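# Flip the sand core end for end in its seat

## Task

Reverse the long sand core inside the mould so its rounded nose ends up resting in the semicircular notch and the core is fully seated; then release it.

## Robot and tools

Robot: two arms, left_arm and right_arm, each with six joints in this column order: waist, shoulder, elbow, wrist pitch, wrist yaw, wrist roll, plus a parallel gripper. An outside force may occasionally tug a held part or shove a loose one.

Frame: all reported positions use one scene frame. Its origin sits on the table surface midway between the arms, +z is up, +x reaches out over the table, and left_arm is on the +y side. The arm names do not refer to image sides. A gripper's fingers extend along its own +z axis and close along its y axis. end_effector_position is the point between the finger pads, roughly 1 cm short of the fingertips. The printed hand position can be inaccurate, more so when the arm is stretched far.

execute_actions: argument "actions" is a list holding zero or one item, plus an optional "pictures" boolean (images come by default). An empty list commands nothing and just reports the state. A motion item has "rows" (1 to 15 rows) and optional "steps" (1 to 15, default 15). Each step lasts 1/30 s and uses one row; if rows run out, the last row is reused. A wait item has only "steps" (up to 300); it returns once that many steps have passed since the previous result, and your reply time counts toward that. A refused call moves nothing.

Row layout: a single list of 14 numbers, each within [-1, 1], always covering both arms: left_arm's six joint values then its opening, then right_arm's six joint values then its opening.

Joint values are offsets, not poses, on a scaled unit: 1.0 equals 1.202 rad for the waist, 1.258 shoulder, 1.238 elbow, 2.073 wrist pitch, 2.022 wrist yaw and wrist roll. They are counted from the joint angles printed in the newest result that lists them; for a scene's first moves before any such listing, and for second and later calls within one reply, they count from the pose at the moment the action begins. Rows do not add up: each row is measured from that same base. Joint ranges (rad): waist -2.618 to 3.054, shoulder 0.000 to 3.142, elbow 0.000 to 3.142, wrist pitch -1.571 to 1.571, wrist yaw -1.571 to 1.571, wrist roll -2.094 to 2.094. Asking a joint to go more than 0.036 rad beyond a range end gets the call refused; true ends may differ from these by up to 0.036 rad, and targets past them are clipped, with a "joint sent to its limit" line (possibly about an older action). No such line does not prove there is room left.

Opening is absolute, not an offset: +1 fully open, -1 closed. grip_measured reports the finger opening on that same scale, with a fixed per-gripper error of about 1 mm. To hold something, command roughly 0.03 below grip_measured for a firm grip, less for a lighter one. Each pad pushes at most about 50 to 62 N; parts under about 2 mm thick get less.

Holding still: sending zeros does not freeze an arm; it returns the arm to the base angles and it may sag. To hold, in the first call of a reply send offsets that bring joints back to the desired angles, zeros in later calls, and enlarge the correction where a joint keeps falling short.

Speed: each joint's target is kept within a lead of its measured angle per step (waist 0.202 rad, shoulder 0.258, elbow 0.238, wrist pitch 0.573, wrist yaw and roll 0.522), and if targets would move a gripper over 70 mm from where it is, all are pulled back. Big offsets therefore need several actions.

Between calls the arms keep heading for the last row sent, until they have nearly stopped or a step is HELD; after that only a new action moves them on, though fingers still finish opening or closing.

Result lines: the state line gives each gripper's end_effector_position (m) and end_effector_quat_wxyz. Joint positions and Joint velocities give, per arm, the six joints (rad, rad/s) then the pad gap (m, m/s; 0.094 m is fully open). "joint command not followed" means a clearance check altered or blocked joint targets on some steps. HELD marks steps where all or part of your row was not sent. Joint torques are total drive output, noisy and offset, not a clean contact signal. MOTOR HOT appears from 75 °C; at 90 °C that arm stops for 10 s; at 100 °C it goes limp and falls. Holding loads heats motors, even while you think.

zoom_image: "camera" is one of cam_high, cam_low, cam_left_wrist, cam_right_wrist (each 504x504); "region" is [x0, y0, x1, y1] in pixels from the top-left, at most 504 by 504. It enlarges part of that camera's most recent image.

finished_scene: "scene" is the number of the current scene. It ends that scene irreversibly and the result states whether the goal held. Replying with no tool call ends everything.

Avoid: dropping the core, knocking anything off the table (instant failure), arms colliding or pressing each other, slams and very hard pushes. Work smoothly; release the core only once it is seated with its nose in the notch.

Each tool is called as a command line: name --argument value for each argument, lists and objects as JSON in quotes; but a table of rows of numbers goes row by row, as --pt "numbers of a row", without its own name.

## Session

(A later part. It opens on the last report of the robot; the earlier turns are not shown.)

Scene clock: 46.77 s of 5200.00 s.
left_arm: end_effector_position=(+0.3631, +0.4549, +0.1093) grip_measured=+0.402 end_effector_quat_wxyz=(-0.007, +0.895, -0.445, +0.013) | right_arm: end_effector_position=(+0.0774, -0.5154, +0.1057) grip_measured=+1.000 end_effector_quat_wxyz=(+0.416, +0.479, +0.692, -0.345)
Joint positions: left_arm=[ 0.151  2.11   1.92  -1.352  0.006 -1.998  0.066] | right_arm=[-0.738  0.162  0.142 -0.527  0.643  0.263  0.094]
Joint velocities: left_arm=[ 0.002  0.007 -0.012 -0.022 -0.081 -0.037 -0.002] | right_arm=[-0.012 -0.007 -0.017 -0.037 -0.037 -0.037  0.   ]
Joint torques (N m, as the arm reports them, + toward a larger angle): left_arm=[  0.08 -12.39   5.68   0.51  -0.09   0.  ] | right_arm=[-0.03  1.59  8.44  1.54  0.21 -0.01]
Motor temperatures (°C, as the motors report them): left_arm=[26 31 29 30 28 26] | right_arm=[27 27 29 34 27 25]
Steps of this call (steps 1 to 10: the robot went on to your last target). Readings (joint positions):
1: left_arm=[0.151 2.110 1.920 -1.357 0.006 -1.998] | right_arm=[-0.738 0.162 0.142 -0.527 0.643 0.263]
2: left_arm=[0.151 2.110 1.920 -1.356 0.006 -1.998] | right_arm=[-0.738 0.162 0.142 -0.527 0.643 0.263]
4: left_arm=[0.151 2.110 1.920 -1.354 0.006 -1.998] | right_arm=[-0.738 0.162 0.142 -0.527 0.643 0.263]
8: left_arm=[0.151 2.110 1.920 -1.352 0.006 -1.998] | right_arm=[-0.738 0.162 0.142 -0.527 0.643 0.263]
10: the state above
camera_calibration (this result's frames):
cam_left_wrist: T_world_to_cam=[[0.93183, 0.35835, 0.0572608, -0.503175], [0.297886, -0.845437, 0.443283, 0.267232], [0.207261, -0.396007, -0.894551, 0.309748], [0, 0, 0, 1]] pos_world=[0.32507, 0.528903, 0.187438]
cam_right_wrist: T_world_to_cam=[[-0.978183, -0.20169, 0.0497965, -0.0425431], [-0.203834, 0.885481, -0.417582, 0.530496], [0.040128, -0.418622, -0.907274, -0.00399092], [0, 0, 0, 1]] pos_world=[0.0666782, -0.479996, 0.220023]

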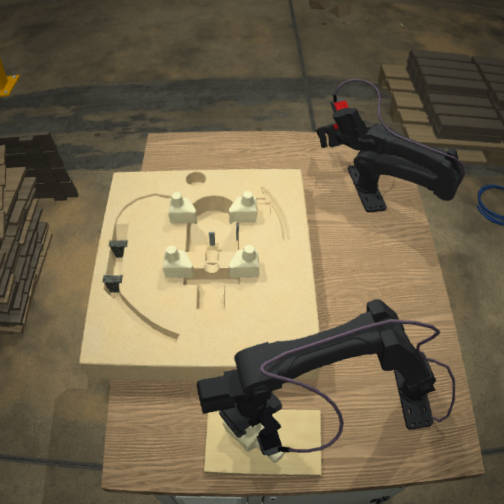

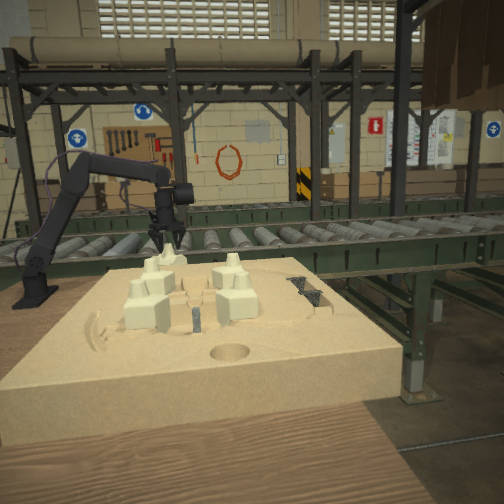

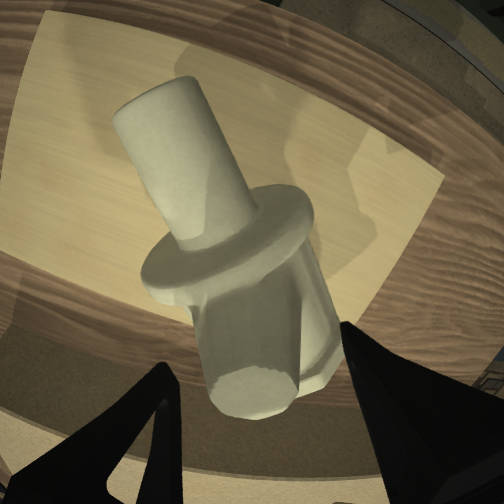

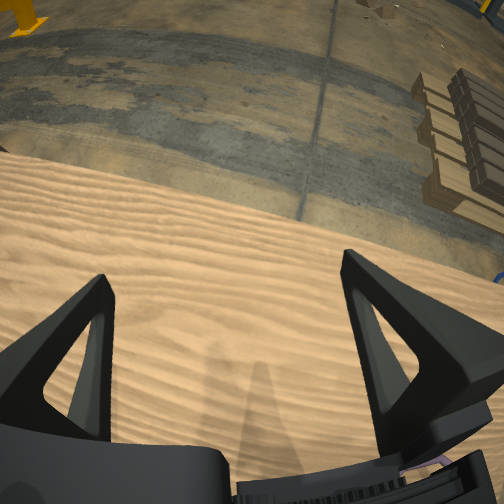

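execute_actions --actions '[{"rows":[[0,-0.01,-0.03,0.015,0,0,0.2,0,0,0,0,0,0,1],[0,-0.01,-0.03,0.015,0,0,0.2,0,0,0,0,0,0,1],[0,-0.01,-0.03,0.015,0,0,0.1,0,0,0,0,0,0,1],[0,-0.01,-0.03,0.015,0,0,0,0,0,0,0,0,0,1],[0,-0.01,-0.03,0.015,0,0,-0.1,0,0,0,0,0,0,1],[0,-0.01,-0.03,0.015,0,0,-0.15,0,0,0,0,0,0,1],[0,-0.01,-0.03,0.015,0,0,-0.2,0,0,0,0,0,0,1],[0,-0.01,-0.03,0.015,0,0,-0.25,0,0,0,0,0,0,1],[0,-0.01,-0.03,0.015,0,0,-0.3,0,0,0,0,0,0,1],[0,-0.01,-0.03,0.015,0,0,-0.4,0,0,0,0,0,0,1]]}]' --pictures false

execute_actions --actions '[{"rows":[[0,-0.03,0.04,0,0,0,-0.4,0,0,0,0,0,0,1],[0,-0.05,0.07,-0.01,0,0,-0.4,0,0,0,0,0,0,1],[0,-0.07,0.1,-0.025,0,0,-0.4,0,0,0,0,0,0,1],[0,-0.07,0.13,-0.04,0,0,-0.4,0,0,0,0,0,0,1]]}]'

Scene clock: 49.10 s of 5200.00 s.
left_arm: end_effector_position=(+0.3644, +0.4554, +0.1022) grip_measured=-0.256 end_effector_quat_wxyz=(-0.009, +0.895, -0.445, +0.015) | right_arm: end_effector_position=(+0.0774, -0.5154, +0.1057) grip_measured=+1.000 end_effector_quat_wxyz=(+0.416, +0.479, +0.692, -0.345)
Joint positions: left_arm=[ 0.151  2.11   1.89  -1.318  0.005 -1.998  0.035] | right_arm=[-0.738  0.162  0.142 -0.527  0.643  0.263  0.094]
Joint velocities: left_arm=[-0.007 -0.002  0.002 -0.051  0.007  0.037 -0.   ] | right_arm=[-0.002  0.002  0.012 -0.095 -0.051 -0.051  0.   ]
Joint torques (N m, as the arm reports them, + toward a larger angle): left_arm=[ -0.04 -11.52   4.98   0.47   0.01  -0.03] | right_arm=[-0.04  1.6   8.42  1.54  0.21 -0.01]
Motor temperatures (°C, as the motors report them): left_arm=[26 31 29 30 28 26] | right_arm=[27 27 29 34 27 25]
Steps of this call (steps 1 to 15: the robot went on to your last target; steps 16 to 55: nothing new was sent; steps 56 to 70: all 15 steps of this action). Readings (joint positions):
56: left_arm=[0.151 2.110 1.916 -1.347 0.006 -1.998] | right_arm=[-0.738 0.162 0.142 -0.527 0.643 0.263]
57: left_arm=[0.151 2.110 1.909 -1.341 0.007 -1.998] | right_arm=[-0.738 0.162 0.142 -0.527 0.643 0.263]
59: left_arm=[0.151 2.110 1.896 -1.334 0.008 -1.998] | right_arm=[-0.738 0.162 0.142 -0.527 0.643 0.263]
63: left_arm=[0.151 2.110 1.890 -1.318 0.005 -1.998] | right_arm=[-0.738 0.162 0.142 -0.527 0.643 0.263]
70: the state above

Scene clock: 49.60 s of 5200.00 s.
left_arm: end_effector_position=(+0.3726, +0.4556, +0.1484) grip_measured=-0.256 end_effector_quat_wxyz=(-0.031, +0.894, -0.445, +0.050) | right_arm: end_effector_position=(+0.0774, -0.5154, +0.1057) grip_measured=+1.000 end_effector_quat_wxyz=(+0.416, +0.479, +0.692, -0.345)
Joint positions: left_arm=[ 0.151  2.072  2.011 -1.393  0.014 -1.998  0.035] | right_arm=[-0.738  0.162  0.142 -0.527  0.643  0.263  0.094]
Joint velocities: left_arm=[-0.002  0.007 -0.007 -0.168  0.037 -0.051 -0.001] | right_arm=[-0.002 -0.027  0.012 -0.022  0.022  0.051  0.   ]
Joint torques (N m, as the arm reports them, + toward a larger angle): left_arm=[ -0.04 -14.08   9.14   0.73  -0.1   -0.01] | right_arm=[-0.03  1.58  8.44  1.54  0.21 -0.01]
Motor temperatures (°C, as the motors report them): left_arm=[26 31 29 29 28 26] | right_arm=[27 27 29 34 27 25]
Steps of this call (steps 1 to 15: all 15 steps of this action). Readings (joint positions):
1: left_arm=[0.151 2.110 1.892 -1.318 0.005 -1.998] | right_arm=[-0.738 0.162 0.142 -0.527 0.643 0.263]
2: left_arm=[0.151 2.110 1.899 -1.323 0.005 -1.998] | right_arm=[-0.738 0.162 0.142 -0.527 0.643 0.263]
4: left_arm=[0.151 2.110 1.929 -1.345 0.009 -1.998] | right_arm=[-0.738 0.162 0.142 -0.527 0.643 0.263]
8: left_arm=[0.151 2.090 1.997 -1.376 0.014 -1.998] | right_arm=[-0.738 0.162 0.142 -0.527 0.643 0.263]
15: the state above
camera_calibration (this result's frames):
cam_left_wrist: T_world_to_cam=[[0.923203, 0.356649, 0.143172, -0.523232], [0.257663, -0.850814, 0.457958, 0.262922], [0.285143, -0.385898, -0.877369, 0.306797], [0, 0, 0, 1]] pos_world=[0.327823, 0.5287, 0.223679]
cam_right_wrist: T_world_to_cam=[[-0.978183, -0.20169, 0.0497965, -0.0425431], [-0.203834, 0.885481, -0.417582, 0.530496], [0.040128, -0.418622, -0.907274, -0.00399092], [0, 0, 0, 1]] pos_world=[0.0666782, -0.479996, 0.220023]

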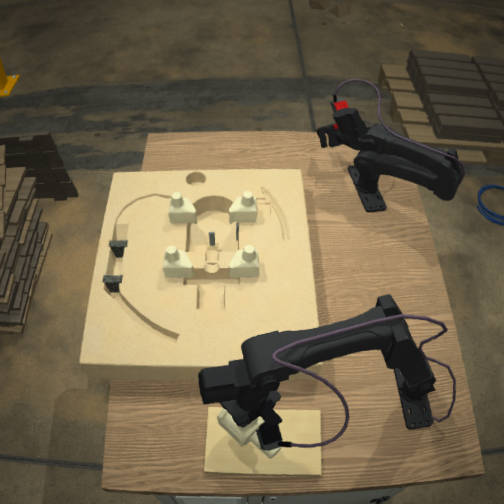

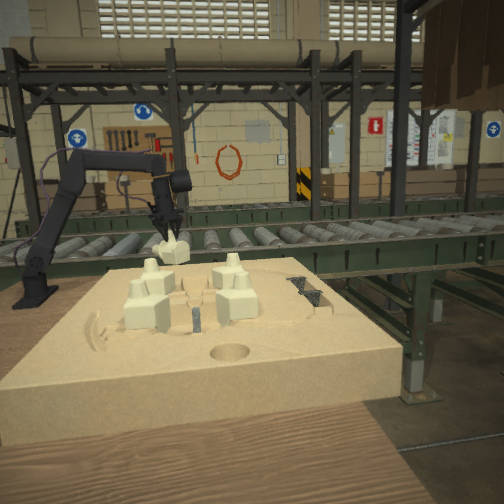

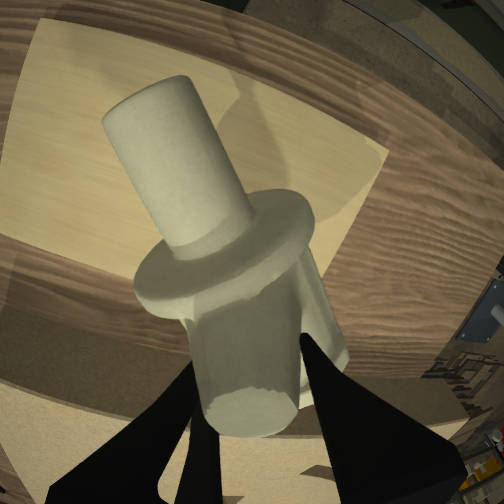

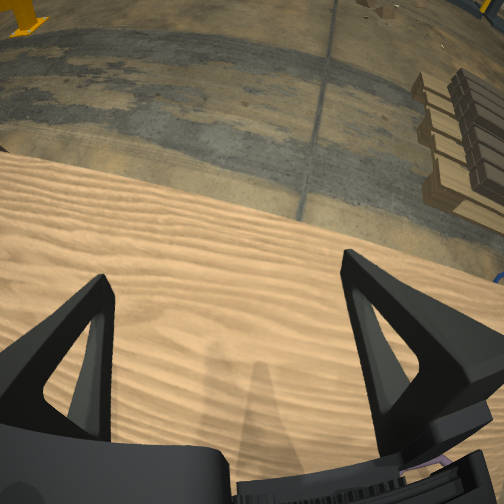

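Also shift the waist so the collar lands on the board.

execute_actions --actions '[{"rows":[[0,-0.035,0.03,-0.03,0,1,-0.31,0,0,0,0,0,0,1]]}]' --pictures false

execute_actions --actions '[{"rows":[[0.06,-0.03,0.02,0,0,0.9,-0.31,0,0,0,0,0,0,1]]}]' --pictures false

execute_actions --actions '[{"steps":20}]'

Scene clock: 50.90 s of 5200.00 s.
left_arm: end_effector_position=(+0.3560, +0.4506, +0.1470) grip_measured=-0.256 end_effector_quat_wxyz=(+0.021, -0.383, +0.923, -0.014) | right_arm: end_effector_position=(+0.0774, -0.5154, +0.1057) grip_measured=+1.000 end_effector_quat_wxyz=(+0.416, +0.479, +0.692, -0.345)
Joint positions: left_arm=[ 0.151  2.072  2.011 -1.463  0.021 -0.567  0.035] | right_arm=[-0.738  0.162  0.142 -0.527  0.643  0.263  0.094]
Joint velocities: left_arm=[ 0.007  0.007 -0.022 -0.066 -0.022  2.908 -0.001] | right_arm=[ 0.002 -0.002  0.007  0.037  0.051  0.051  0.   ]
Joint torques (N m, as the arm reports them, + toward a larger angle): left_arm=[ -0.07 -13.5    8.63   0.57  -0.07  -0.12] | right_arm=[-0.03  1.58  8.44  1.54  0.21 -0.01]
Motor temperatures (°C, as the motors report them): left_arm=[26 32 29 29 28 26] | right_arm=[27 27 29 34 27 25]
From where the robot then was, a joint's target lay farther than a number of 1.0 reaches, so one or more steps of this call were cut to that.
Steps of this call (steps 1 to 24: the robot went on to your last target; steps 25 to 39: all 15 steps of this action). Readings (joint positions):
25: left_arm=[0.151 2.072 2.011 -1.411 0.016 -1.932] | right_arm=[-0.738 0.162 0.142 -0.527 0.643 0.263]
26: left_arm=[0.151 2.072 2.011 -1.418 0.016 -1.832] | right_arm=[-0.738 0.162 0.142 -0.527 0.643 0.263]
28: left_arm=[0.151 2.072 2.011 -1.432 0.019 -1.638] | right_arm=[-0.738 0.162 0.142 -0.527 0.643 0.263]
32: left_arm=[0.151 2.072 2.011 -1.454 0.021 -1.249] | right_arm=[-0.738 0.162 0.142 -0.527 0.643 0.263]
39: the state above

Scene clock: 51.40 s of 5200.00 s.
left_arm: end_effector_position=(+0.3450, +0.4827, +0.1468) grip_measured=-0.256 end_effector_quat_wxyz=(+0.018, +0.290, +0.957, +0.006) | right_arm: end_effector_position=(+0.0774, -0.5154, +0.1057) grip_measured=+1.000 end_effector_quat_wxyz=(+0.416, +0.479, +0.692, -0.345)
Joint positions: left_arm=[ 0.23   2.072  2.011 -1.472  0.01   0.887  0.035] | right_arm=[-0.738  0.162  0.142 -0.527  0.643  0.263  0.094]
Joint velocities: left_arm=[-0.027 -0.007 -0.002 -0.037  0.066  2.513  0.   ] | right_arm=[-0.007 -0.012 -0.012 -0.007 -0.022 -0.007  0.   ]
Joint torques (N m, as the arm reports them, + toward a larger angle): left_arm=[ -0.45 -12.99   7.49   0.55   0.08  -0.08] | right_arm=[-0.03  1.59  8.44  1.54  0.21 -0.01]
Motor temperatures (°C, as the motors report them): left_arm=[26 32 29 29 28 26] | right_arm=[27 27 29 34 27 25]
Steps of this call (steps 1 to 15: all 15 steps of this action). Readings (joint positions):
1: left_arm=[0.156 2.072 2.011 -1.463 0.024 -0.469] | right_arm=[-0.738 0.162 0.142 -0.527 0.643 0.263]
2: left_arm=[0.165 2.072 2.011 -1.463 0.034 -0.371] | right_arm=[-0.738 0.162 0.142 -0.527 0.643 0.263]
4: left_arm=[0.190 2.072 2.011 -1.466 0.039 -0.175] | right_arm=[-0.738 0.162 0.142 -0.527 0.643 0.263]
8: left_arm=[0.229 2.072 2.011 -1.470 0.017 0.213] | right_arm=[-0.738 0.162 0.142 -0.527 0.643 0.263]
15: the state above

Scene clock: 52.07 s of 5200.00 s.
left_arm: end_effector_position=(+0.3450, +0.4823, +0.1468) grip_measured=-0.256 end_effector_quat_wxyz=(+0.017, +0.455, +0.890, +0.009) | right_arm: end_effector_position=(+0.0774, -0.5154, +0.1057) grip_measured=+1.000 end_effector_quat_wxyz=(+0.416, +0.479, +0.692, -0.345)
Joint positions: left_arm=[ 0.229  2.072  2.011 -1.473  0.01   1.243  0.035] | right_arm=[-0.738  0.162  0.142 -0.527  0.643  0.263  0.094]
Joint velocities: left_arm=[-0.002  0.002  0.002 -0.066 -0.066  0.022  0.001] | right_arm=[ 0.012  0.007 -0.012 -0.022  0.022  0.022  0.   ]
Joint torques (N m, as the arm reports them, + toward a larger angle): left_arm=[ -0.53 -13.04   7.63   0.58   0.11   0.03] | right_arm=[-0.02  1.6   8.43  1.54  0.21 -0.02]
Motor temperatures (°C, as the motors report them): left_arm=[26 32 29 29 28 26] | right_arm=[27 27 29 34 27 25]
Steps of this call (steps 1 to 20: the robot went on to your last target). Readings (joint positions):
1: left_arm=[0.229 2.072 2.011 -1.473 0.010 0.959] | right_arm=[-0.738 0.162 0.142 -0.527 0.643 0.263]
2: left_arm=[0.229 2.072 2.011 -1.473 0.010 1.018] | right_arm=[-0.738 0.162 0.142 -0.527 0.643 0.263]
4: left_arm=[0.229 2.072 2.011 -1.473 0.010 1.101] | right_arm=[-0.738 0.162 0.142 -0.527 0.643 0.263]
8: left_arm=[0.229 2.072 2.011 -1.473 0.010 1.188] | right_arm=[-0.738 0.162 0.142 -0.527 0.643 0.263]
20: the state above
camera_calibration (this result's frames):
cam_left_wrist: T_world_to_cam=[[-0.94098, -0.338397, -0.00656926, 0.493313], [-0.309103, 0.851292, 0.423979, -0.326939], [-0.137881, 0.400986, -0.905648, 0.094215], [0, 0, 0, 1]] pos_world=[0.376131, 0.407478, 0.227182]
cam_right_wrist: T_world_to_cam=[[-0.978183, -0.20169, 0.0497965, -0.0425431], [-0.203834, 0.885481, -0.417582, 0.530496], [0.040128, -0.418622, -0.907274, -0.00399092], [0, 0, 0, 1]] pos_world=[0.0666782, -0.479996, 0.220023]

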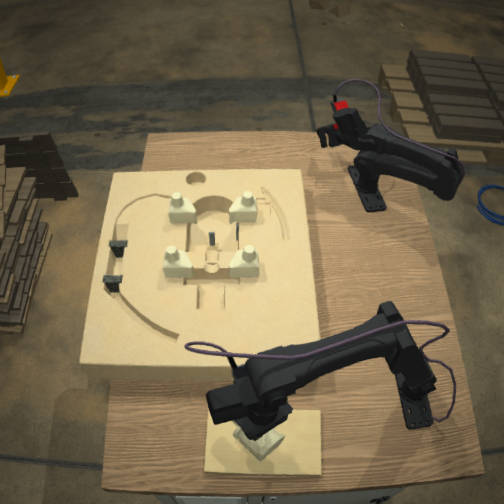

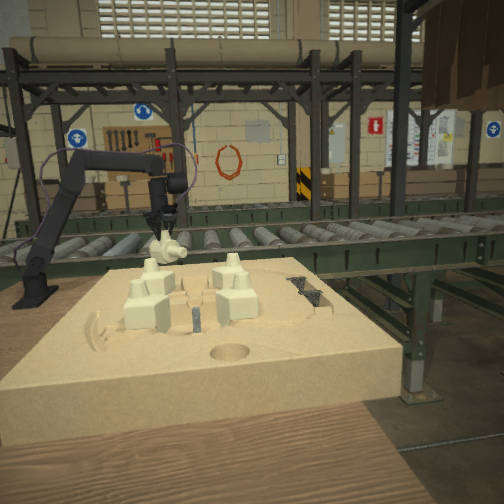

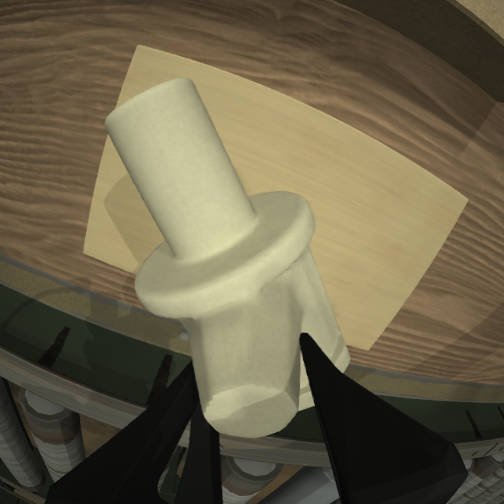

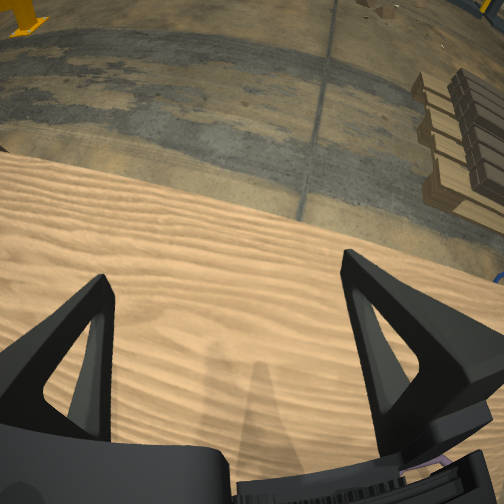

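execute_actions --actions '[{"rows":[[-0.01,-0.03,0,0.01,0,0,-0.31,0,0,0,0,0,0,1],[-0.02,-0.03,-0.015,0.02,0,0,-0.31,0,0,0,0,0,0,1],[-0.03,-0.03,-0.03,0.03,0,0,-0.31,0,0,0,0,0,0,1],[-0.035,-0.03,-0.045,0.04,0,0,-0.31,0,0,0,0,0,0,1],[-0.035,-0.03,-0.06,0.05,0,0,-0.31,0,0,0,0,0,0,1],[-0.035,-0.03,-0.07,0.06,0,0,-0.31,0,0,0,0,0,0,1],[-0.035,-0.03,-0.08,0.07,0,0,-0.31,0,0,0,0,0,0,1],[-0.035,-0.03,-0.09,0.075,0,0,-0.31,0,0,0,0,0,0,1],[-0.035,-0.03,-0.1,0.08,0,0,-0.31,0,0,0,0,0,0,1],[-0.035,-0.03,-0.11,0.085,0,0,-0.31,0,0,0,0,0,0,1]]}]' --pictures false

execute_actions --actions '[{"rows":[[0,-0.01,-0.01,0.02,0,0,-0.31,0,0,0,0,0,0,1]]}]'

Scene clock: 54.50 s of 5200.00 s.
left_arm: end_effector_position=(+0.3471, +0.4673, +0.1045) grip_measured=-0.256 end_effector_quat_wxyz=(+0.001, +0.475, +0.880, +0.001) | right_arm: end_effector_position=(+0.0774, -0.5154, +0.1057) grip_measured=+1.000 end_effector_quat_wxyz=(+0.416, +0.479, +0.692, -0.345)
Joint positions: left_arm=[ 0.188  2.082  1.858 -1.344  0.     1.246  0.035] | right_arm=[-0.738  0.162  0.142 -0.527  0.643  0.263  0.094]
Joint velocities: left_arm=[ 0.002 -0.007  0.002 -0.081 -0.022 -0.037 -0.   ] | right_arm=[ 0.002 -0.002 -0.012 -0.051 -0.037 -0.007  0.   ]
Joint torques (N m, as the arm reports them, + toward a larger angle): left_arm=[ -0.05 -13.85   7.09   0.81   0.11  -0.07] | right_arm=[-0.03  1.59  8.43  1.54  0.21 -0.01]
Motor temperatures (°C, as the motors report them): left_arm=[26 32 29 29 28 26] | right_arm=[27 27 29 35 27 25]
Steps of this call (steps 1 to 30: the robot went on to your last target; steps 31 to 58: nothing new was sent; steps 59 to 73: all 15 steps of this action). Readings (joint positions):
59: left_arm=[0.229 2.072 2.009 -1.472 0.010 1.246] | right_arm=[-0.738 0.162 0.142 -0.527 0.643 0.263]
60: left_arm=[0.228 2.072 2.003 -1.467 0.008 1.246] | right_arm=[-0.738 0.162 0.142 -0.527 0.643 0.263]
62: left_arm=[0.219 2.072 1.979 -1.448 0.001 1.246] | right_arm=[-0.738 0.162 0.142 -0.527 0.643 0.263]
66: left_arm=[0.194 2.074 1.905 -1.393 -0.001 1.246] | right_arm=[-0.738 0.162 0.142 -0.527 0.643 0.263]
73: the state above

Scene clock: 55.00 s of 5200.00 s.
left_arm: end_effector_position=(+0.3462, +0.4681, +0.1033) grip_measured=-0.256 end_effector_quat_wxyz=(-0.001, +0.475, +0.880, +0.002) | right_arm: end_effector_position=(+0.0774, -0.5154, +0.1057) grip_measured=+1.000 end_effector_quat_wxyz=(+0.416, +0.479, +0.692, -0.345)
Joint positions: left_arm=[ 0.188  2.082  1.853 -1.342 -0.004  1.246  0.035] | right_arm=[-0.738  0.162  0.142 -0.527  0.643  0.263  0.094]
Joint velocities: left_arm=[-0.007  0.012 -0.002 -0.037 -0.007 -0.007 -0.001] | right_arm=[ 0.012 -0.012 -0.007 -0.037  0.022 -0.022  0.   ]
Joint torques (N m, as the arm reports them, + toward a larger angle): left_arm=[ -0.07 -11.26   4.9    0.74   0.05  -0.04] | right_arm=[-0.02  1.58  8.46  1.54  0.21 -0.01]
Motor temperatures (°C, as the motors report them): left_arm=[26 32 29 29 28 26] | right_arm=[27 27 29 35 27 25]
Steps of this call (steps 1 to 15: all 15 steps of this action). Readings (joint positions):
1: left_arm=[0.188 2.082 1.855 -1.342 -0.000 1.246] | right_arm=[-0.738 0.162 0.142 -0.527 0.643 0.263]
2: left_arm=[0.188 2.082 1.853 -1.342 -0.004 1.246] | right_arm=[-0.738 0.162 0.142 -0.527 0.643 0.263]
4: left_arm=[0.188 2.082 1.853 -1.342 -0.004 1.246] | right_arm=[-0.738 0.162 0.142 -0.527 0.643 0.263]
8: left_arm=[0.188 2.082 1.853 -1.342 -0.004 1.246] | right_arm=[-0.738 0.162 0.142 -0.527 0.643 0.263]
15: the state above
camera_calibration (this result's frames):
cam_left_wrist: T_world_to_cam=[[-0.954729, -0.296025, 0.0293419, 0.470536], [-0.253854, 0.862177, 0.438417, -0.321722], [-0.15508, 0.411121, -0.898292, 0.0611038], [0, 0, 0, 1]] pos_world=[0.377041, 0.39155, 0.182131]
cam_right_wrist: T_world_to_cam=[[-0.978183, -0.20169, 0.0497965, -0.0425431], [-0.203834, 0.885481, -0.417582, 0.530496], [0.040128, -0.418622, -0.907274, -0.00399092], [0, 0, 0, 1]] pos_world=[0.0666782, -0.479996, 0.220023]

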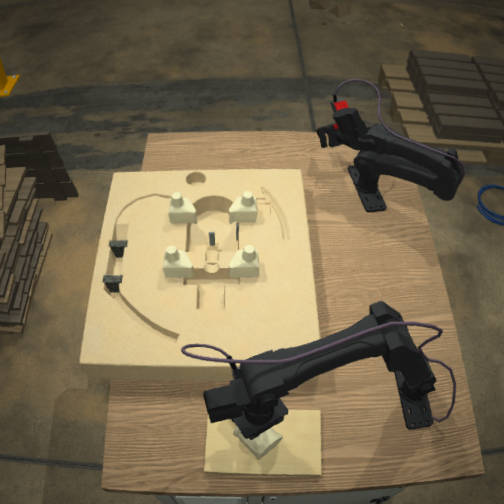

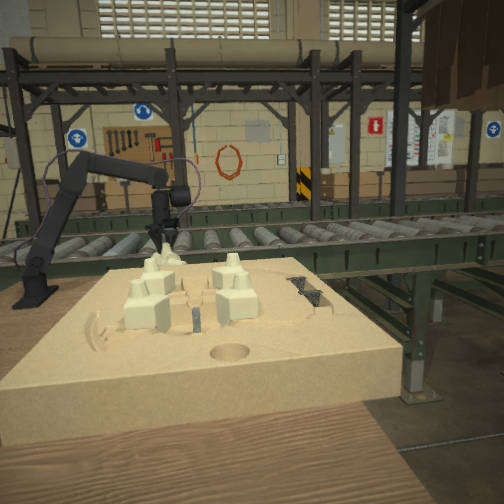

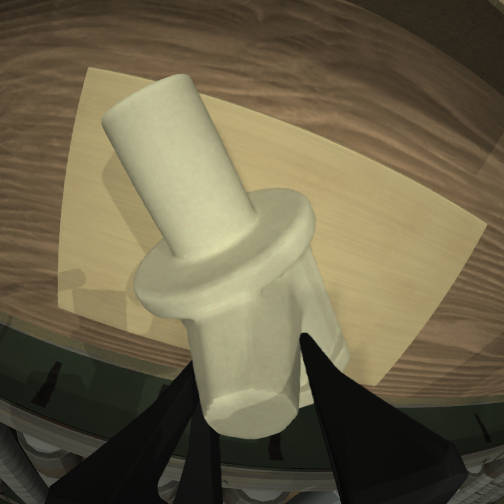

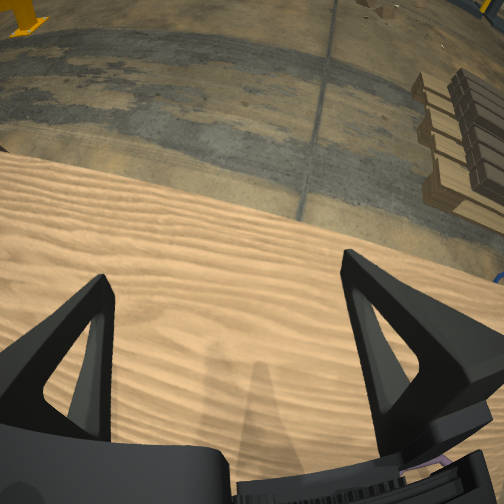

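execute_actions --actions '[{"rows":[[0,0,0,0,0,0,0.4,0,0,0,0,0,0,1]],"steps":9}]' --pictures false

execute_actions --actions '[{"rows":[[0,-0.05,0,0,0,0,0.4,0,0,0,0,0,0,1],[0,-0.1,0,0,0,0,0.4,0,0,0,0,0,0,1],[0,-0.14,0,0,0,0,0.4,0,0,0,0,0,0,1],[0,-0.17,0,0,0,0,0.4,0,0,0,0,0,0,1],[0,-0.2,-0.03,0.02,0,-0.1,0.4,0,0,0,0,0,0,1],[0,-0.23,-0.07,0.05,0,-0.2,0.4,0,0,0,0,0,0,1],[0,-0.26,-0.12,0.08,0,-0.3,0.4,0,0,0,0,0,0,1],[0,-0.29,-0.17,0.12,0,-0.62,0.4,0,0,0,0,0,0,1],[0,-0.32,-0.22,0.16,0,-0.62,0.4,0,0,0,0,0,0,1],[0,-0.35,-0.27,0.2,0,-0.62,0.4,0,0,0,0,0,0,1],[0,-0.38,-0.32,0.24,0,-0.62,0.4,0,0,0,0,0,0,1],[0,-0.4,-0.37,0.28,0,-0.62,0.4,0,0,0,0,0,0,1],[0,-0.41,-0.42,0.31,0,-0.62,0.4,0,0,0,0,0,0,1],[0,-0.415,-0.47,0.34,0,-0.62,0.4,0,0,0,0,0,0,1],[0,-0.415,-0.51,0.355,0,-0.62,0.4,0,0,0,0,0,0,1]]}]' --pictures false

execute_actions --actions '[{"steps":22}]'

Scene clock: 57.27 s of 5200.00 s.
left_arm: end_effector_position=(+0.3459, +0.4686, +0.1033) grip_measured=+0.398 end_effector_quat_wxyz=(-0.003, +0.475, +0.880, +0.003) | right_arm: end_effector_position=(+0.0774, -0.5154, +0.1057) grip_measured=+1.000 end_effector_quat_wxyz=(+0.416, +0.479, +0.692, -0.345)
Joint positions: left_arm=[ 0.188  2.082  1.853 -1.342 -0.007  1.246  0.066] | right_arm=[-0.738  0.162  0.142 -0.527  0.643  0.263  0.094]
Joint velocities: left_arm=[-0.002 -0.012 -0.012  0.007  0.037  0.007  0.   ] | right_arm=[ 0.002 -0.017 -0.002 -0.051 -0.022  0.007  0.   ]
Joint torques (N m, as the arm reports them, + toward a larger angle): left_arm=[  0.01 -10.31   5.55   0.44   0.03  -0.03] | right_arm=[-0.02  1.58  8.44  1.54  0.21 -0.02]
Motor temperatures (°C, as the motors report them): left_arm=[26 32 29 29 28 26] | right_arm=[27 27 29 35 27 25]
Steps of this call (steps 1 to 15: the robot went on to your last target; steps 16 to 59: nothing new was sent; steps 60 to 68: all 9 steps of this action). Readings (joint positions):
60: left_arm=[0.188 2.082 1.853 -1.342 -0.005 1.246] | right_arm=[-0.738 0.162 0.142 -0.527 0.643 0.263]
61: left_arm=[0.188 2.082 1.853 -1.342 -0.005 1.246] | right_arm=[-0.738 0.162 0.142 -0.527 0.643 0.263]
63: left_arm=[0.188 2.082 1.853 -1.342 -0.006 1.246] | right_arm=[-0.738 0.162 0.142 -0.527 0.643 0.263]
67: left_arm=[0.188 2.082 1.853 -1.342 -0.007 1.246] | right_arm=[-0.738 0.162 0.142 -0.527 0.643 0.263]
68: the state above

Scene clock: 57.77 s of 5200.00 s.
left_arm: end_effector_position=(+0.3353, +0.4665, +0.1775) grip_measured=+0.398 end_effector_quat_wxyz=(+0.247, +0.026, +0.965, +0.078) | right_arm: end_effector_position=(+0.0774, -0.5154, +0.1057) grip_measured=+1.000 end_effector_quat_wxyz=(+0.416, +0.479, +0.692, -0.345)
Joint positions: left_arm=[ 0.188  1.548  1.348 -0.846 -0.011  0.314  0.066] | right_arm=[-0.738  0.162  0.142 -0.527  0.643  0.263  0.094]
Joint velocities: left_arm=[-0.007 -0.173 -1.712  1.722  0.066 -2.132 -0.   ] | right_arm=[-0.022 -0.017  0.017  0.022 -0.007 -0.007  0.   ]
Joint torques (N m, as the arm reports them, + toward a larger angle): left_arm=[ 0.04 -4.65  4.47  0.94  0.04 -0.05] | right_arm=[-0.03  1.59  8.45  1.54  0.21 -0.01]
Motor temperatures (°C, as the motors report them): left_arm=[26 32 29 29 28 26] | right_arm=[27 27 29 35 27 25]
Steps of this call (steps 1 to 15: all 15 steps of this action). Readings (joint positions):
1: left_arm=[0.188 2.080 1.853 -1.342 -0.008 1.246] | right_arm=[-0.738 0.162 0.142 -0.527 0.643 0.263]
2: left_arm=[0.188 2.071 1.851 -1.340 -0.009 1.246] | right_arm=[-0.738 0.162 0.142 -0.527 0.643 0.263]
4: left_arm=[0.188 2.026 1.839 -1.337 -0.011 1.246] | right_arm=[-0.738 0.162 0.142 -0.527 0.643 0.263]
8: left_arm=[0.188 1.821 1.744 -1.250 -0.011 0.971] | right_arm=[-0.738 0.162 0.142 -0.527 0.643 0.263]
15: the state above

Scene clock: 58.50 s of 5200.00 s.
left_arm: end_effector_position=(+0.3510, +0.4706, +0.1382) grip_measured=+0.398 end_effector_quat_wxyz=(+0.276, -0.123, +0.952, +0.041) | right_arm: end_effector_position=(+0.0774, -0.5154, +0.1057) grip_measured=+1.000 end_effector_quat_wxyz=(+0.416, +0.479, +0.692, -0.345)
Joint positions: left_arm=[ 0.188  1.585  1.208 -0.629 -0.011  0.003  0.066] | right_arm=[-0.738  0.162  0.142 -0.527  0.643  0.263  0.094]
Joint velocities: left_arm=[-0.022  0.007 -0.007  0.022 -0.022 -0.037 -0.001] | right_arm=[ 0.017  0.012 -0.012 -0.066 -0.022 -0.007  0.   ]
Joint torques (N m, as the arm reports them, + toward a larger angle): left_arm=[-0.04 -8.72  7.59  1.39  0.02 -0.11] | right_arm=[-0.03  1.58  8.44  1.54  0.21 -0.02]
Motor temperatures (°C, as the motors report them): left_arm=[26 32 29 29 28 26] | right_arm=[27 27 29 35 27 25]
Steps of this call (steps 1 to 22: the robot went on to your last target). Readings (joint positions):
1: left_arm=[0.188 1.547 1.298 -0.799 -0.011 0.251] | right_arm=[-0.738 0.162 0.142 -0.527 0.643 0.263]
2: left_arm=[0.188 1.555 1.259 -0.769 -0.011 0.201] | right_arm=[-0.738 0.162 0.142 -0.527 0.643 0.263]
4: left_arm=[0.188 1.576 1.218 -0.734 -0.011 0.129] | right_arm=[-0.738 0.162 0.142 -0.527 0.643 0.263]
8: left_arm=[0.188 1.585 1.208 -0.682 -0.011 0.053] | right_arm=[-0.738 0.162 0.142 -0.527 0.643 0.263]
22: the state above
camera_calibration (this result's frames):
cam_left_wrist: T_world_to_cam=[[0.00519913, -0.990997, -0.133785, 0.487485], [-0.995803, 0.00709444, -0.0912498, 0.398051], [0.0913774, 0.133698, -0.9868, 0.148453], [0, 0, 0, 1]] pos_world=[0.38028, 0.460425, 0.248034]
cam_right_wrist: T_world_to_cam=[[-0.978183, -0.20169, 0.0497965, -0.0425431], [-0.203834, 0.885481, -0.417582, 0.530496], [0.040128, -0.418622, -0.907274, -0.00399092], [0, 0, 0, 1]] pos_world=[0.0666782, -0.479996, 0.220023]

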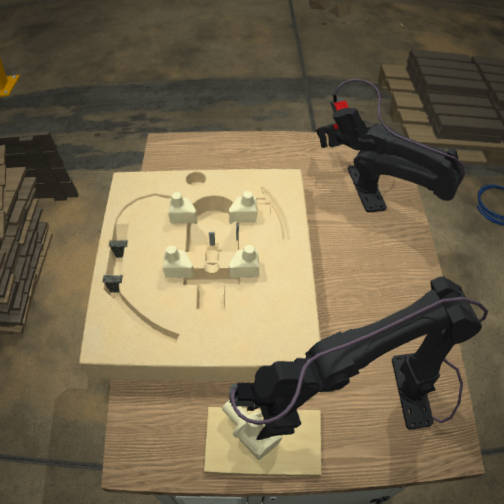

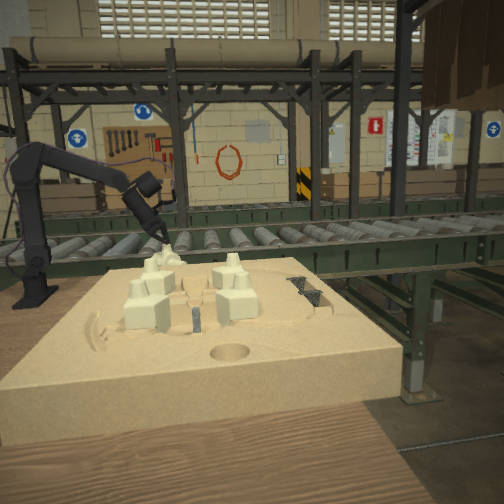

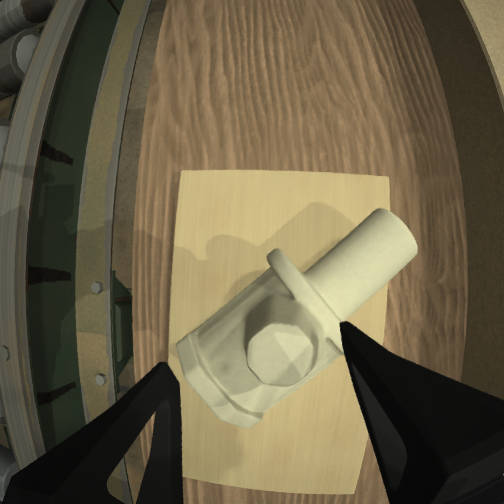

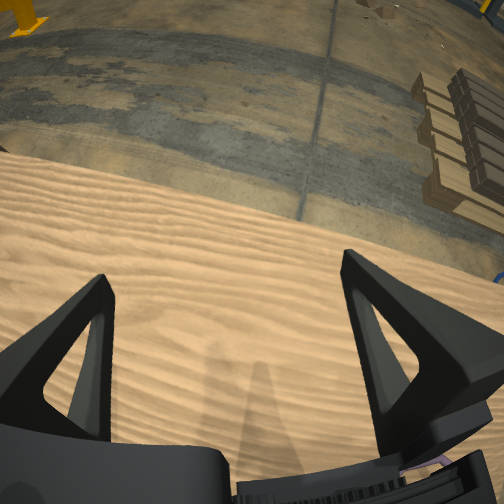

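execute_actions --actions '[{"rows":[[-0.012,0,-0.02,0.03,0,0,0.2,0,0,0,0,0,0,1],[-0.012,0,-0.04,0.045,0,0,0.1,0,0,0,0,0,0,1],[-0.012,0,-0.06,0.06,0,0,0.1,0,0,0,0,0,0,1],[-0.012,0,-0.08,0.07,0,0,0.1,0,0,0,0,0,0,1],[-0.012,0,-0.095,0.075,0,0,0.1,0,0,0,0,0,0,1]]}]' --pictures false

execute_actions --actions '[{"rows":[[0,0,0,0.01,0,0,0,0,0,0,0,0,0,1],[0,0,0,0.01,0,0,-0.1,0,0,0,0,0,0,1],[0,0,0,0.01,0,0,-0.16,0,0,0,0,0,0,1],[0,0,0,0.01,0,0,-0.22,0,0,0,0,0,0,1],[0,0,0,0.01,0,0,-0.35,0,0,0,0,0,0,1]]}]'

Scene clock: 60.87 s of 5200.00 s.
left_arm: end_effector_position=(+0.3464, +0.4664, +0.1058) grip_measured=+0.102 end_effector_quat_wxyz=(+0.274, -0.121, +0.953, +0.040) | right_arm: end_effector_position=(+0.0774, -0.5154, +0.1057) grip_measured=+1.000 end_effector_quat_wxyz=(+0.416, +0.479, +0.692, -0.345)
Joint positions: left_arm=[ 0.181  1.592  1.086 -0.505 -0.011  0.001  0.052] | right_arm=[-0.738  0.162  0.142 -0.527  0.643  0.263  0.094]
Joint velocities: left_arm=[ 0.017  0.002 -0.002  0.037  0.007 -0.022 -0.001] | right_arm=[ 0.007  0.007 -0.017 -0.037 -0.037  0.022  0.   ]
Joint torques (N m, as the arm reports them, + toward a larger angle): left_arm=[-0.63 -7.38  6.63  1.39 -0.01 -0.02] | right_arm=[-0.04  1.58  8.45  1.54  0.21 -0.01]
Motor temperatures (°C, as the motors report them): left_arm=[26 31 29 29 28 26] | right_arm=[27 27 29 35 27 25]
Steps of this call (steps 1 to 30: the robot went on to your last target; steps 31 to 56: nothing new was sent; steps 57 to 71: all 15 steps of this action). Readings (joint positions):
57: left_arm=[0.187 1.585 1.205 -0.622 -0.011 0.001] | right_arm=[-0.738 0.162 0.142 -0.527 0.643 0.263]
58: left_arm=[0.186 1.585 1.197 -0.607 -0.011 0.001] | right_arm=[-0.738 0.162 0.142 -0.527 0.643 0.263]
60: left_arm=[0.183 1.585 1.164 -0.564 -0.011 0.001] | right_arm=[-0.738 0.162 0.142 -0.527 0.643 0.263]
64: left_arm=[0.181 1.588 1.094 -0.529 -0.011 0.001] | right_arm=[-0.738 0.162 0.142 -0.527 0.643 0.263]
71: the state above

Scene clock: 61.37 s of 5200.00 s.
left_arm: end_effector_position=(+0.3483, +0.4614, +0.1058) grip_measured=-0.264 end_effector_quat_wxyz=(+0.276, -0.116, +0.954, +0.030) | right_arm: end_effector_position=(+0.0774, -0.5154, +0.1057) grip_measured=+1.000 end_effector_quat_wxyz=(+0.416, +0.479, +0.692, -0.345)
Joint positions: left_arm=[ 0.176  1.593  1.086 -0.502  0.008  0.002  0.035] | right_arm=[-0.738  0.162  0.142 -0.527  0.643  0.263  0.094]
Joint velocities: left_arm=[-0.017 -0.002 -0.007 -0.037 -0.007 -0.007  0.   ] | right_arm=[ 0.002 -0.007 -0.007  0.022  0.037 -0.095  0.   ]
Joint torques (N m, as the arm reports them, + toward a larger angle): left_arm=[ 0.39 -6.91  6.25  1.35 -0.23 -0.03] | right_arm=[-0.04  1.58  8.42  1.54  0.21 -0.02]
Motor temperatures (°C, as the motors report them): left_arm=[26 31 29 29 28 26] | right_arm=[27 27 29 35 27 25]
Steps of this call (steps 1 to 15: all 15 steps of this action). Readings (joint positions):
1: left_arm=[0.181 1.592 1.086 -0.503 -0.011 0.001] | right_arm=[-0.738 0.162 0.142 -0.527 0.643 0.263]
2: left_arm=[0.180 1.592 1.086 -0.503 -0.004 0.001] | right_arm=[-0.738 0.162 0.142 -0.527 0.643 0.263]
4: left_arm=[0.177 1.592 1.086 -0.502 0.006 0.001] | right_arm=[-0.738 0.162 0.142 -0.527 0.643 0.263]
8: left_arm=[0.176 1.593 1.086 -0.502 0.008 0.002] | right_arm=[-0.738 0.162 0.142 -0.527 0.643 0.263]
15: the state above
camera_calibration (this result's frames):
cam_left_wrist: T_world_to_cam=[[-0.015351, -0.993066, -0.116548, 0.480332], [-0.995295, 0.0263284, -0.0932403, 0.383646], [0.0956624, 0.114569, -0.988799, 0.125474], [0, 0, 0, 1]] pos_world=[0.377212, 0.452525, 0.215822]
cam_right_wrist: T_world_to_cam=[[-0.978183, -0.20169, 0.0497965, -0.0425431], [-0.203834, 0.885481, -0.417582, 0.530496], [0.040128, -0.418622, -0.907274, -0.00399092], [0, 0, 0, 1]] pos_world=[0.0666782, -0.479996, 0.220023]

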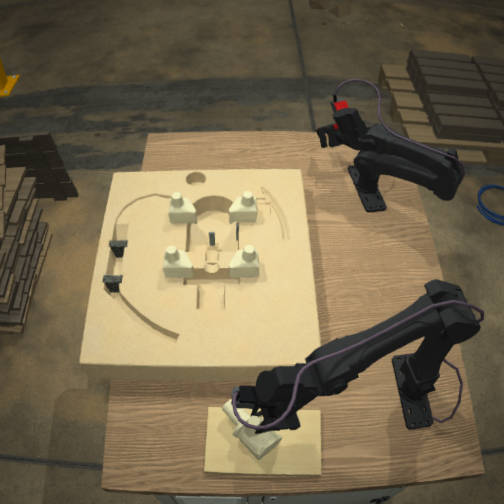

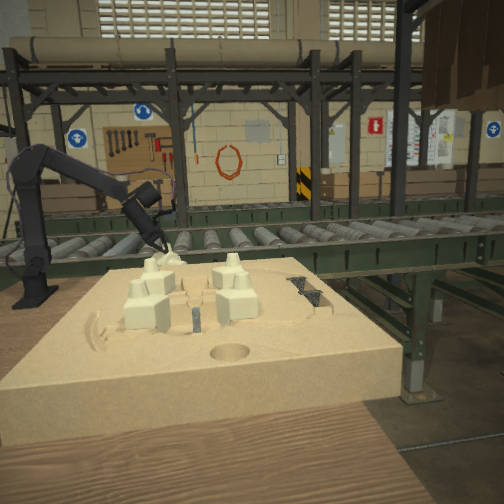

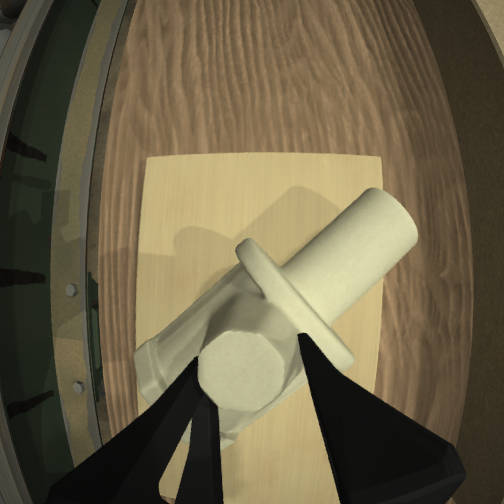

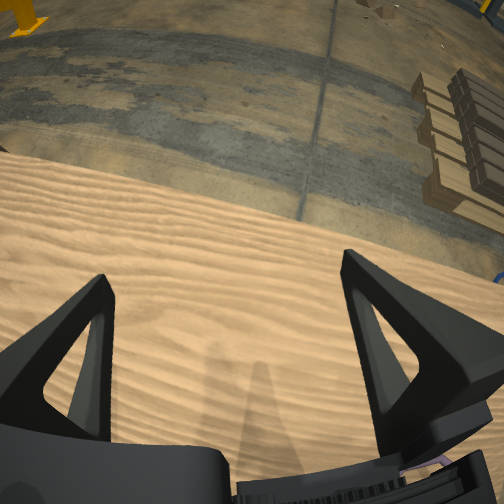

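execute_actions --actions '[{"rows":[[0,-0.03,0.04,0.02,0,0,-0.33,0,0,0,0,0,0,1],[0,-0.04,0.08,0.02,0,0,-0.33,0,0,0,0,0,0,1],[0,-0.04,0.13,0,0,0,-0.33,0,0,0,0,0,0,1],[0,-0.04,0.18,-0.03,0,0,-0.33,0,0,0,0,0,0,1],[0,-0.04,0.24,-0.06,0,0,-0.33,0,0,0,0,0,0,1],[0,-0.03,0.3,-0.09,0,0,-0.33,0,0,0,0,0,0,1],[0,-0.02,0.36,-0.12,0,0,-0.33,0,0,0,0,0,0,1],[-0.03,0,0.42,-0.14,0,0,-0.33,0,0,0,0,0,0,1],[-0.07,0.03,0.48,-0.16,0,0,-0.33,0,0,0,0,0,0,1],[-0.12,0.06,0.54,-0.18,0,0,-0.33,0,0,0,0,0,0,1],[-0.18,0.1,0.6,-0.19,0,0,-0.33,0,0,0,0,0,0,1],[-0.24,0.14,0.66,-0.2,0,0,-0.33,0,0,0,0,0,0,1],[-0.3,0.18,0.72,-0.21,0,0,-0.33,0,0,0,0,0,0,1],[-0.35,0.22,0.76,-0.21,0,0,-0.33,0,0,0,0,0,0,1],[-0.4,0.25,0.79,-0.21,0,0,-0.33,0,0,0,0,0,0,1]]}]' --pictures false

execute_actions --actions '[{"steps":25}]' --pictures false

Scene clock: 64.03 s of 5200.00 s.
left_arm: end_effector_position=(+0.4050, +0.3866, +0.1765) grip_measured=-0.264 end_effector_quat_wxyz=(+0.240, -0.019, +0.970, +0.024) | right_arm: end_effector_position=(+0.0774, -0.5154, +0.1057) grip_measured=+1.000 end_effector_quat_wxyz=(+0.416, +0.479, +0.692, -0.345)
Joint positions: left_arm=[-0.038  1.798  1.639 -0.925 -0.041  0.002  0.035] | right_arm=[-0.738  0.162  0.142 -0.527  0.643  0.263  0.094]
Joint velocities: left_arm=[-1.223  1.233  1.385 -0.403  0.095  0.007  0.001] | right_arm=[ 0.002  0.007  0.012  0.022 -0.095  0.066  0.   ]
Joint torques (N m, as the arm reports them, + toward a larger angle): left_arm=[-1.8  -9.49  9.07  1.52  0.25 -0.05] | right_arm=[-0.03  1.58  8.43  1.54  0.21 -0.01]
Motor temperatures (°C, as the motors report them): left_arm=[26 31 29 29 28 26] | right_arm=[27 27 29 35 27 25]
Steps of this call (steps 1 to 15: the robot went on to your last target; steps 16 to 65: nothing new was sent; steps 66 to 80: all 15 steps of this action). Readings (joint positions):
66: left_arm=[0.176 1.593 1.088 -0.502 0.009 0.002] | right_arm=[-0.738 0.162 0.142 -0.527 0.643 0.263]
67: left_arm=[0.176 1.593 1.095 -0.509 0.009 0.002] | right_arm=[-0.738 0.162 0.142 -0.527 0.643 0.263]
69: left_arm=[0.176 1.600 1.136 -0.566 0.010 0.002] | right_arm=[-0.738 0.162 0.142 -0.527 0.643 0.263]
73: left_arm=[0.174 1.622 1.286 -0.730 0.008 0.002] | right_arm=[-0.738 0.162 0.142 -0.527 0.643 0.263]
80: the state above

Scene clock: 64.87 s of 5200.00 s.
left_arm: end_effector_position=(+0.4416, +0.2435, +0.2160) grip_measured=-0.268 end_effector_quat_wxyz=(+0.269, +0.122, +0.955, -0.038) | right_arm: end_effector_position=(+0.0774, -0.5154, +0.1057) grip_measured=+1.000 end_effector_quat_wxyz=(+0.416, +0.479, +0.692, -0.345)
Joint positions: left_arm=[-0.311  1.978  2.006 -1.048  0.014  0.008  0.034] | right_arm=[-0.738  0.162  0.142 -0.527  0.643  0.263  0.094]
Joint velocities: left_arm=[ 0.012  0.012  0.002 -0.022 -0.11   0.007 -0.   ] | right_arm=[-0.012 -0.022 -0.002 -0.022  0.022 -0.007  0.   ]
Joint torques (N m, as the arm reports them, + toward a larger angle): left_arm=[  0.59 -15.44  11.05   2.17  -0.05  -0.1 ] | right_arm=[-0.02  1.59  8.43  1.54  0.21 -0.02]
Motor temperatures (°C, as the motors report them): left_arm=[26 31 29 30 28 26] | right_arm=[27 27 29 35 27 25]
Steps of this call (steps 1 to 25: the robot went on to your last target). Readings (joint positions):
1: left_arm=[-0.081 1.840 1.683 -0.932 -0.038 0.002] | right_arm=[-0.738 0.162 0.142 -0.527 0.643 0.263]
2: left_arm=[-0.124 1.878 1.721 -0.936 -0.034 0.002] | right_arm=[-0.738 0.162 0.142 -0.527 0.643 0.263]
4: left_arm=[-0.192 1.934 1.797 -0.941 -0.100 0.020] | right_arm=[-0.738 0.162 0.142 -0.527 0.643 0.263]
8: left_arm=[-0.242 1.972 1.909 -1.007 -0.095 0.023] | right_arm=[-0.738 0.162 0.142 -0.527 0.643 0.263]
25: the state above

execute_actions --actions '[{"rows":[[-0.012,-0.05,0.07,0.055,0,0,-0.33,0,0,0,0,0,0,1],[-0.025,-0.04,0.085,0.055,0,0,-0.33,0,0,0,0,0,0,1],[-0.037,-0.03,0.1,0.055,0,0,-0.33,0,0,0,0,0,0,1],[-0.05,-0.02,0.115,0.055,0,0,-0.33,0,0,0,0,0,0,1],[-0.062,-0.01,0.13,0.055,0,0,-0.33,0,0,0,0,0,0,1],[-0.075,0,0.145,0.055,0,0,-0.33,0,0,0,0,0,0,1],[-0.087,0.01,0.16,0.055,0,0,-0.33,0,0,0,0,0,0,1],[-0.1,0.02,0.175,0.055,0,0,-0.33,0,0,0,0,0,0,1],[-0.112,0.03,0.19,0.055,0,0,-0.33,0,0,0,0,0,0,1],[-0.125,0.04,0.2,0.055,0,0,-0.33,0,0,0,0,0,0,1],[-0.137,0.05,0.21,0.055,0,0,-0.33,0,0,0,0,0,0,1],[-0.15,0.06,0.22,0.055,0,0,-0.33,0,0,0,0,0,0,1],[-0.16,0.07,0.225,0.055,0,0,-0.33,0,0,0,0,0,0,1],[-0.168,0.08,0.225,0.055,0,0,-0.33,0,0,0,0,0,0,1],[-0.172,0.09,0.225,0.055,0,0,-0.33,0,0,0,0,0,0,1]]}]' --pictures false

execute_actions --actions '[{"steps":20}]'

zoom_image --camera "cam_low" --region '[130,190,260,310]'

zoom_image --camera "cam_high" --region '[150,220,270,330]'

Scene clock: 67.97 s of 5200.00 s.
left_arm: end_effector_position=(+0.4482, +0.1372, +0.2317) grip_measured=-0.268 end_effector_quat_wxyz=(+0.303, +0.209, +0.927, -0.070) | right_arm: end_effector_position=(+0.0774, -0.5154, +0.1057) grip_measured=+1.000 end_effector_quat_wxyz=(+0.416, +0.479, +0.692, -0.345)
Joint positions: left_arm=[-0.502  2.112  2.224 -1.049  0.01   0.008  0.034] | right_arm=[-0.738  0.162  0.142 -0.527  0.643  0.263  0.094]
Joint velocities: left_arm=[-0.432  0.305  0.144  0.081  0.212  0.007 -0.   ] | right_arm=[-0.007  0.007 -0.022  0.022 -0.051 -0.007  0.   ]
Joint torques (N m, as the arm reports them, + toward a larger angle): left_arm=[  0.84 -13.91  10.54   2.09  -0.2   -0.04] | right_arm=[-0.02  1.59  8.43  1.54  0.21 -0.01]
Motor temperatures (°C, as the motors report them): left_arm=[26 32 30 31 28 26] | right_arm=[27 27 29 35 27 25]
Steps of this call (steps 1 to 30: the robot went on to your last target; steps 31 to 78: nothing new was sent; steps 79 to 93: all 15 steps of this action). Readings (joint positions):
79: left_arm=[-0.312 1.978 2.009 -1.051 0.014 0.008] | right_arm=[-0.738 0.162 0.142 -0.527 0.643 0.263]
80: left_arm=[-0.314 1.981 2.017 -1.056 0.013 0.008] | right_arm=[-0.738 0.162 0.142 -0.527 0.643 0.263]
82: left_arm=[-0.324 1.991 2.045 -1.066 0.006 0.008] | right_arm=[-0.738 0.162 0.142 -0.527 0.643 0.263]
86: left_arm=[-0.376 2.027 2.120 -1.072 -0.002 0.008] | right_arm=[-0.738 0.162 0.142 -0.527 0.643 0.263]
93: the state above

Scene clock: 68.63 s of 5200.00 s.
left_arm: end_effector_position=(+0.4462, +0.1253, +0.2034) grip_measured=-0.268 end_effector_quat_wxyz=(+0.273, +0.221, +0.934, -0.070) | right_arm: end_effector_position=(+0.0774, -0.5154, +0.1057) grip_measured=+1.000 end_effector_quat_wxyz=(+0.416, +0.479, +0.692, -0.345)
Joint positions: left_arm=[-0.522  2.165  2.227 -1.061  0.016  0.008  0.034] | right_arm=[-0.738  0.162  0.142 -0.527  0.643  0.263  0.094]
Joint velocities: left_arm=[-0.002 -0.002  0.007 -0.022  0.037 -0.051  0.   ] | right_arm=[-0.007 -0.007 -0.007 -0.007 -0.051 -0.022  0.   ]
Joint torques (N m, as the arm reports them, + toward a larger angle): left_arm=[  0.26 -16.9   11.11   2.22  -0.03  -0.02] | right_arm=[-0.02  1.58  8.43  1.54  0.22 -0.01]
Motor temperatures (°C, as the motors report them): left_arm=[26 32 30 31 28 26] | right_arm=[27 27 29 35 27 25]
Steps of this call (steps 1 to 20: the robot went on to your last target). Readings (joint positions):
1: left_arm=[-0.516 2.121 2.226 -1.046 0.016 0.008] | right_arm=[-0.738 0.162 0.142 -0.527 0.643 0.263]
2: left_arm=[-0.526 2.130 2.227 -1.043 0.022 0.008] | right_arm=[-0.738 0.162 0.142 -0.527 0.643 0.263]
4: left_arm=[-0.537 2.146 2.227 -1.044 0.033 0.008] | right_arm=[-0.738 0.162 0.142 -0.527 0.643 0.263]
8: left_arm=[-0.533 2.165 2.227 -1.059 0.032 0.008] | right_arm=[-0.738 0.162 0.142 -0.527 0.643 0.263]
20: the state above
camera_calibration (this result's frames):
cam_left_wrist: T_world_to_cam=[[-0.656255, -0.745583, -0.115913, 0.414231], [-0.738601, 0.666175, -0.103337, 0.306356], [0.154265, 0.0177982, -0.987869, 0.236941], [0, 0, 0, 1]] pos_world=[0.461564, 0.100539, 0.313739]
cam_right_wrist: T_world_to_cam=[[-0.978183, -0.20169, 0.0497965, -0.0425431], [-0.203834, 0.885481, -0.417582, 0.530496], [0.040128, -0.418622, -0.907274, -0.00399092], [0, 0, 0, 1]] pos_world=[0.0666782, -0.479996, 0.220023]

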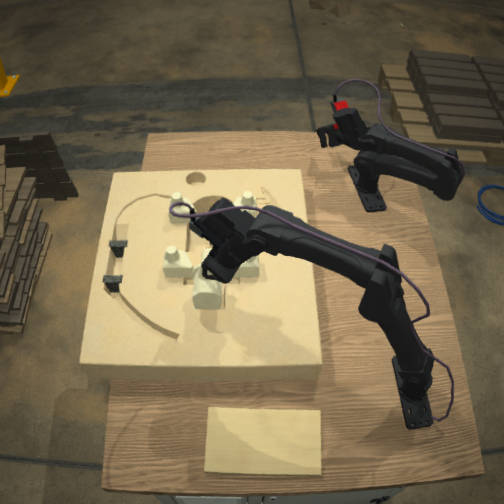

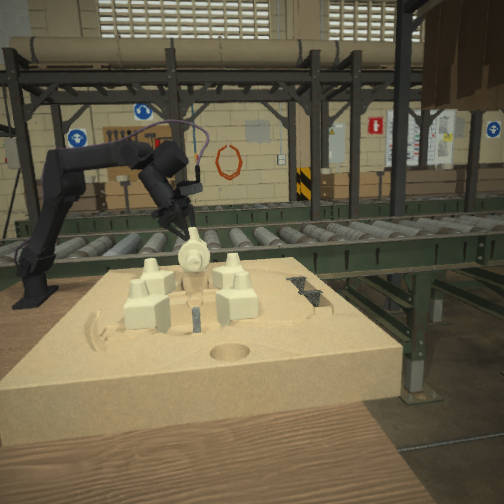

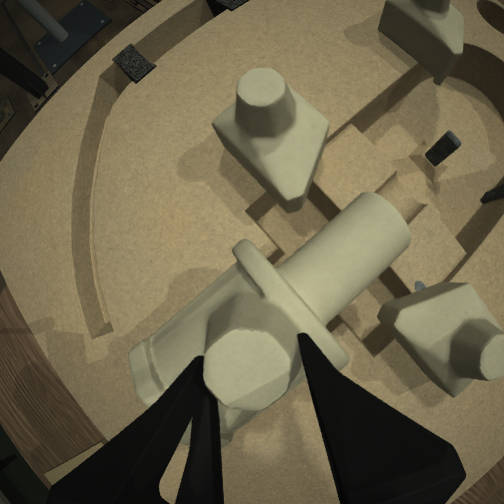

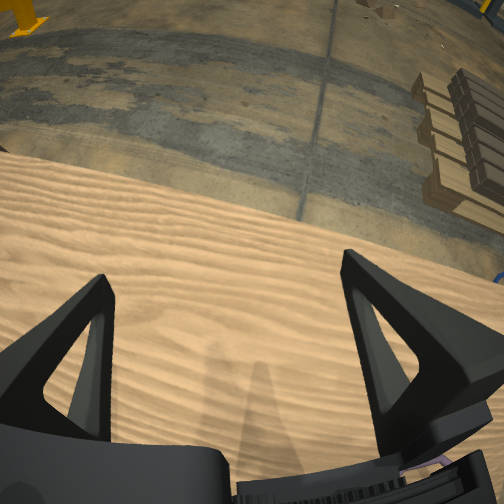

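Region (130, 190, 260, 310) of cam_low's 504x504 image, scaled by 3.877, with more detail than that image has; it fills the top 465 rows of this view, and the rest is white.

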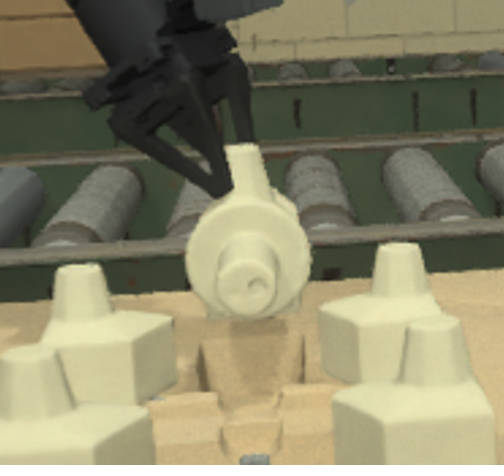

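Region (150, 220, 270, 330) of cam_high's 504x504 image, scaled by 4.200, with more detail than that image has; it fills the top 462 rows of this view, and the rest is white.

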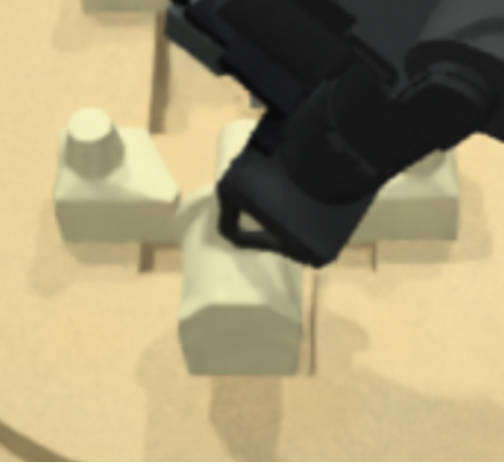

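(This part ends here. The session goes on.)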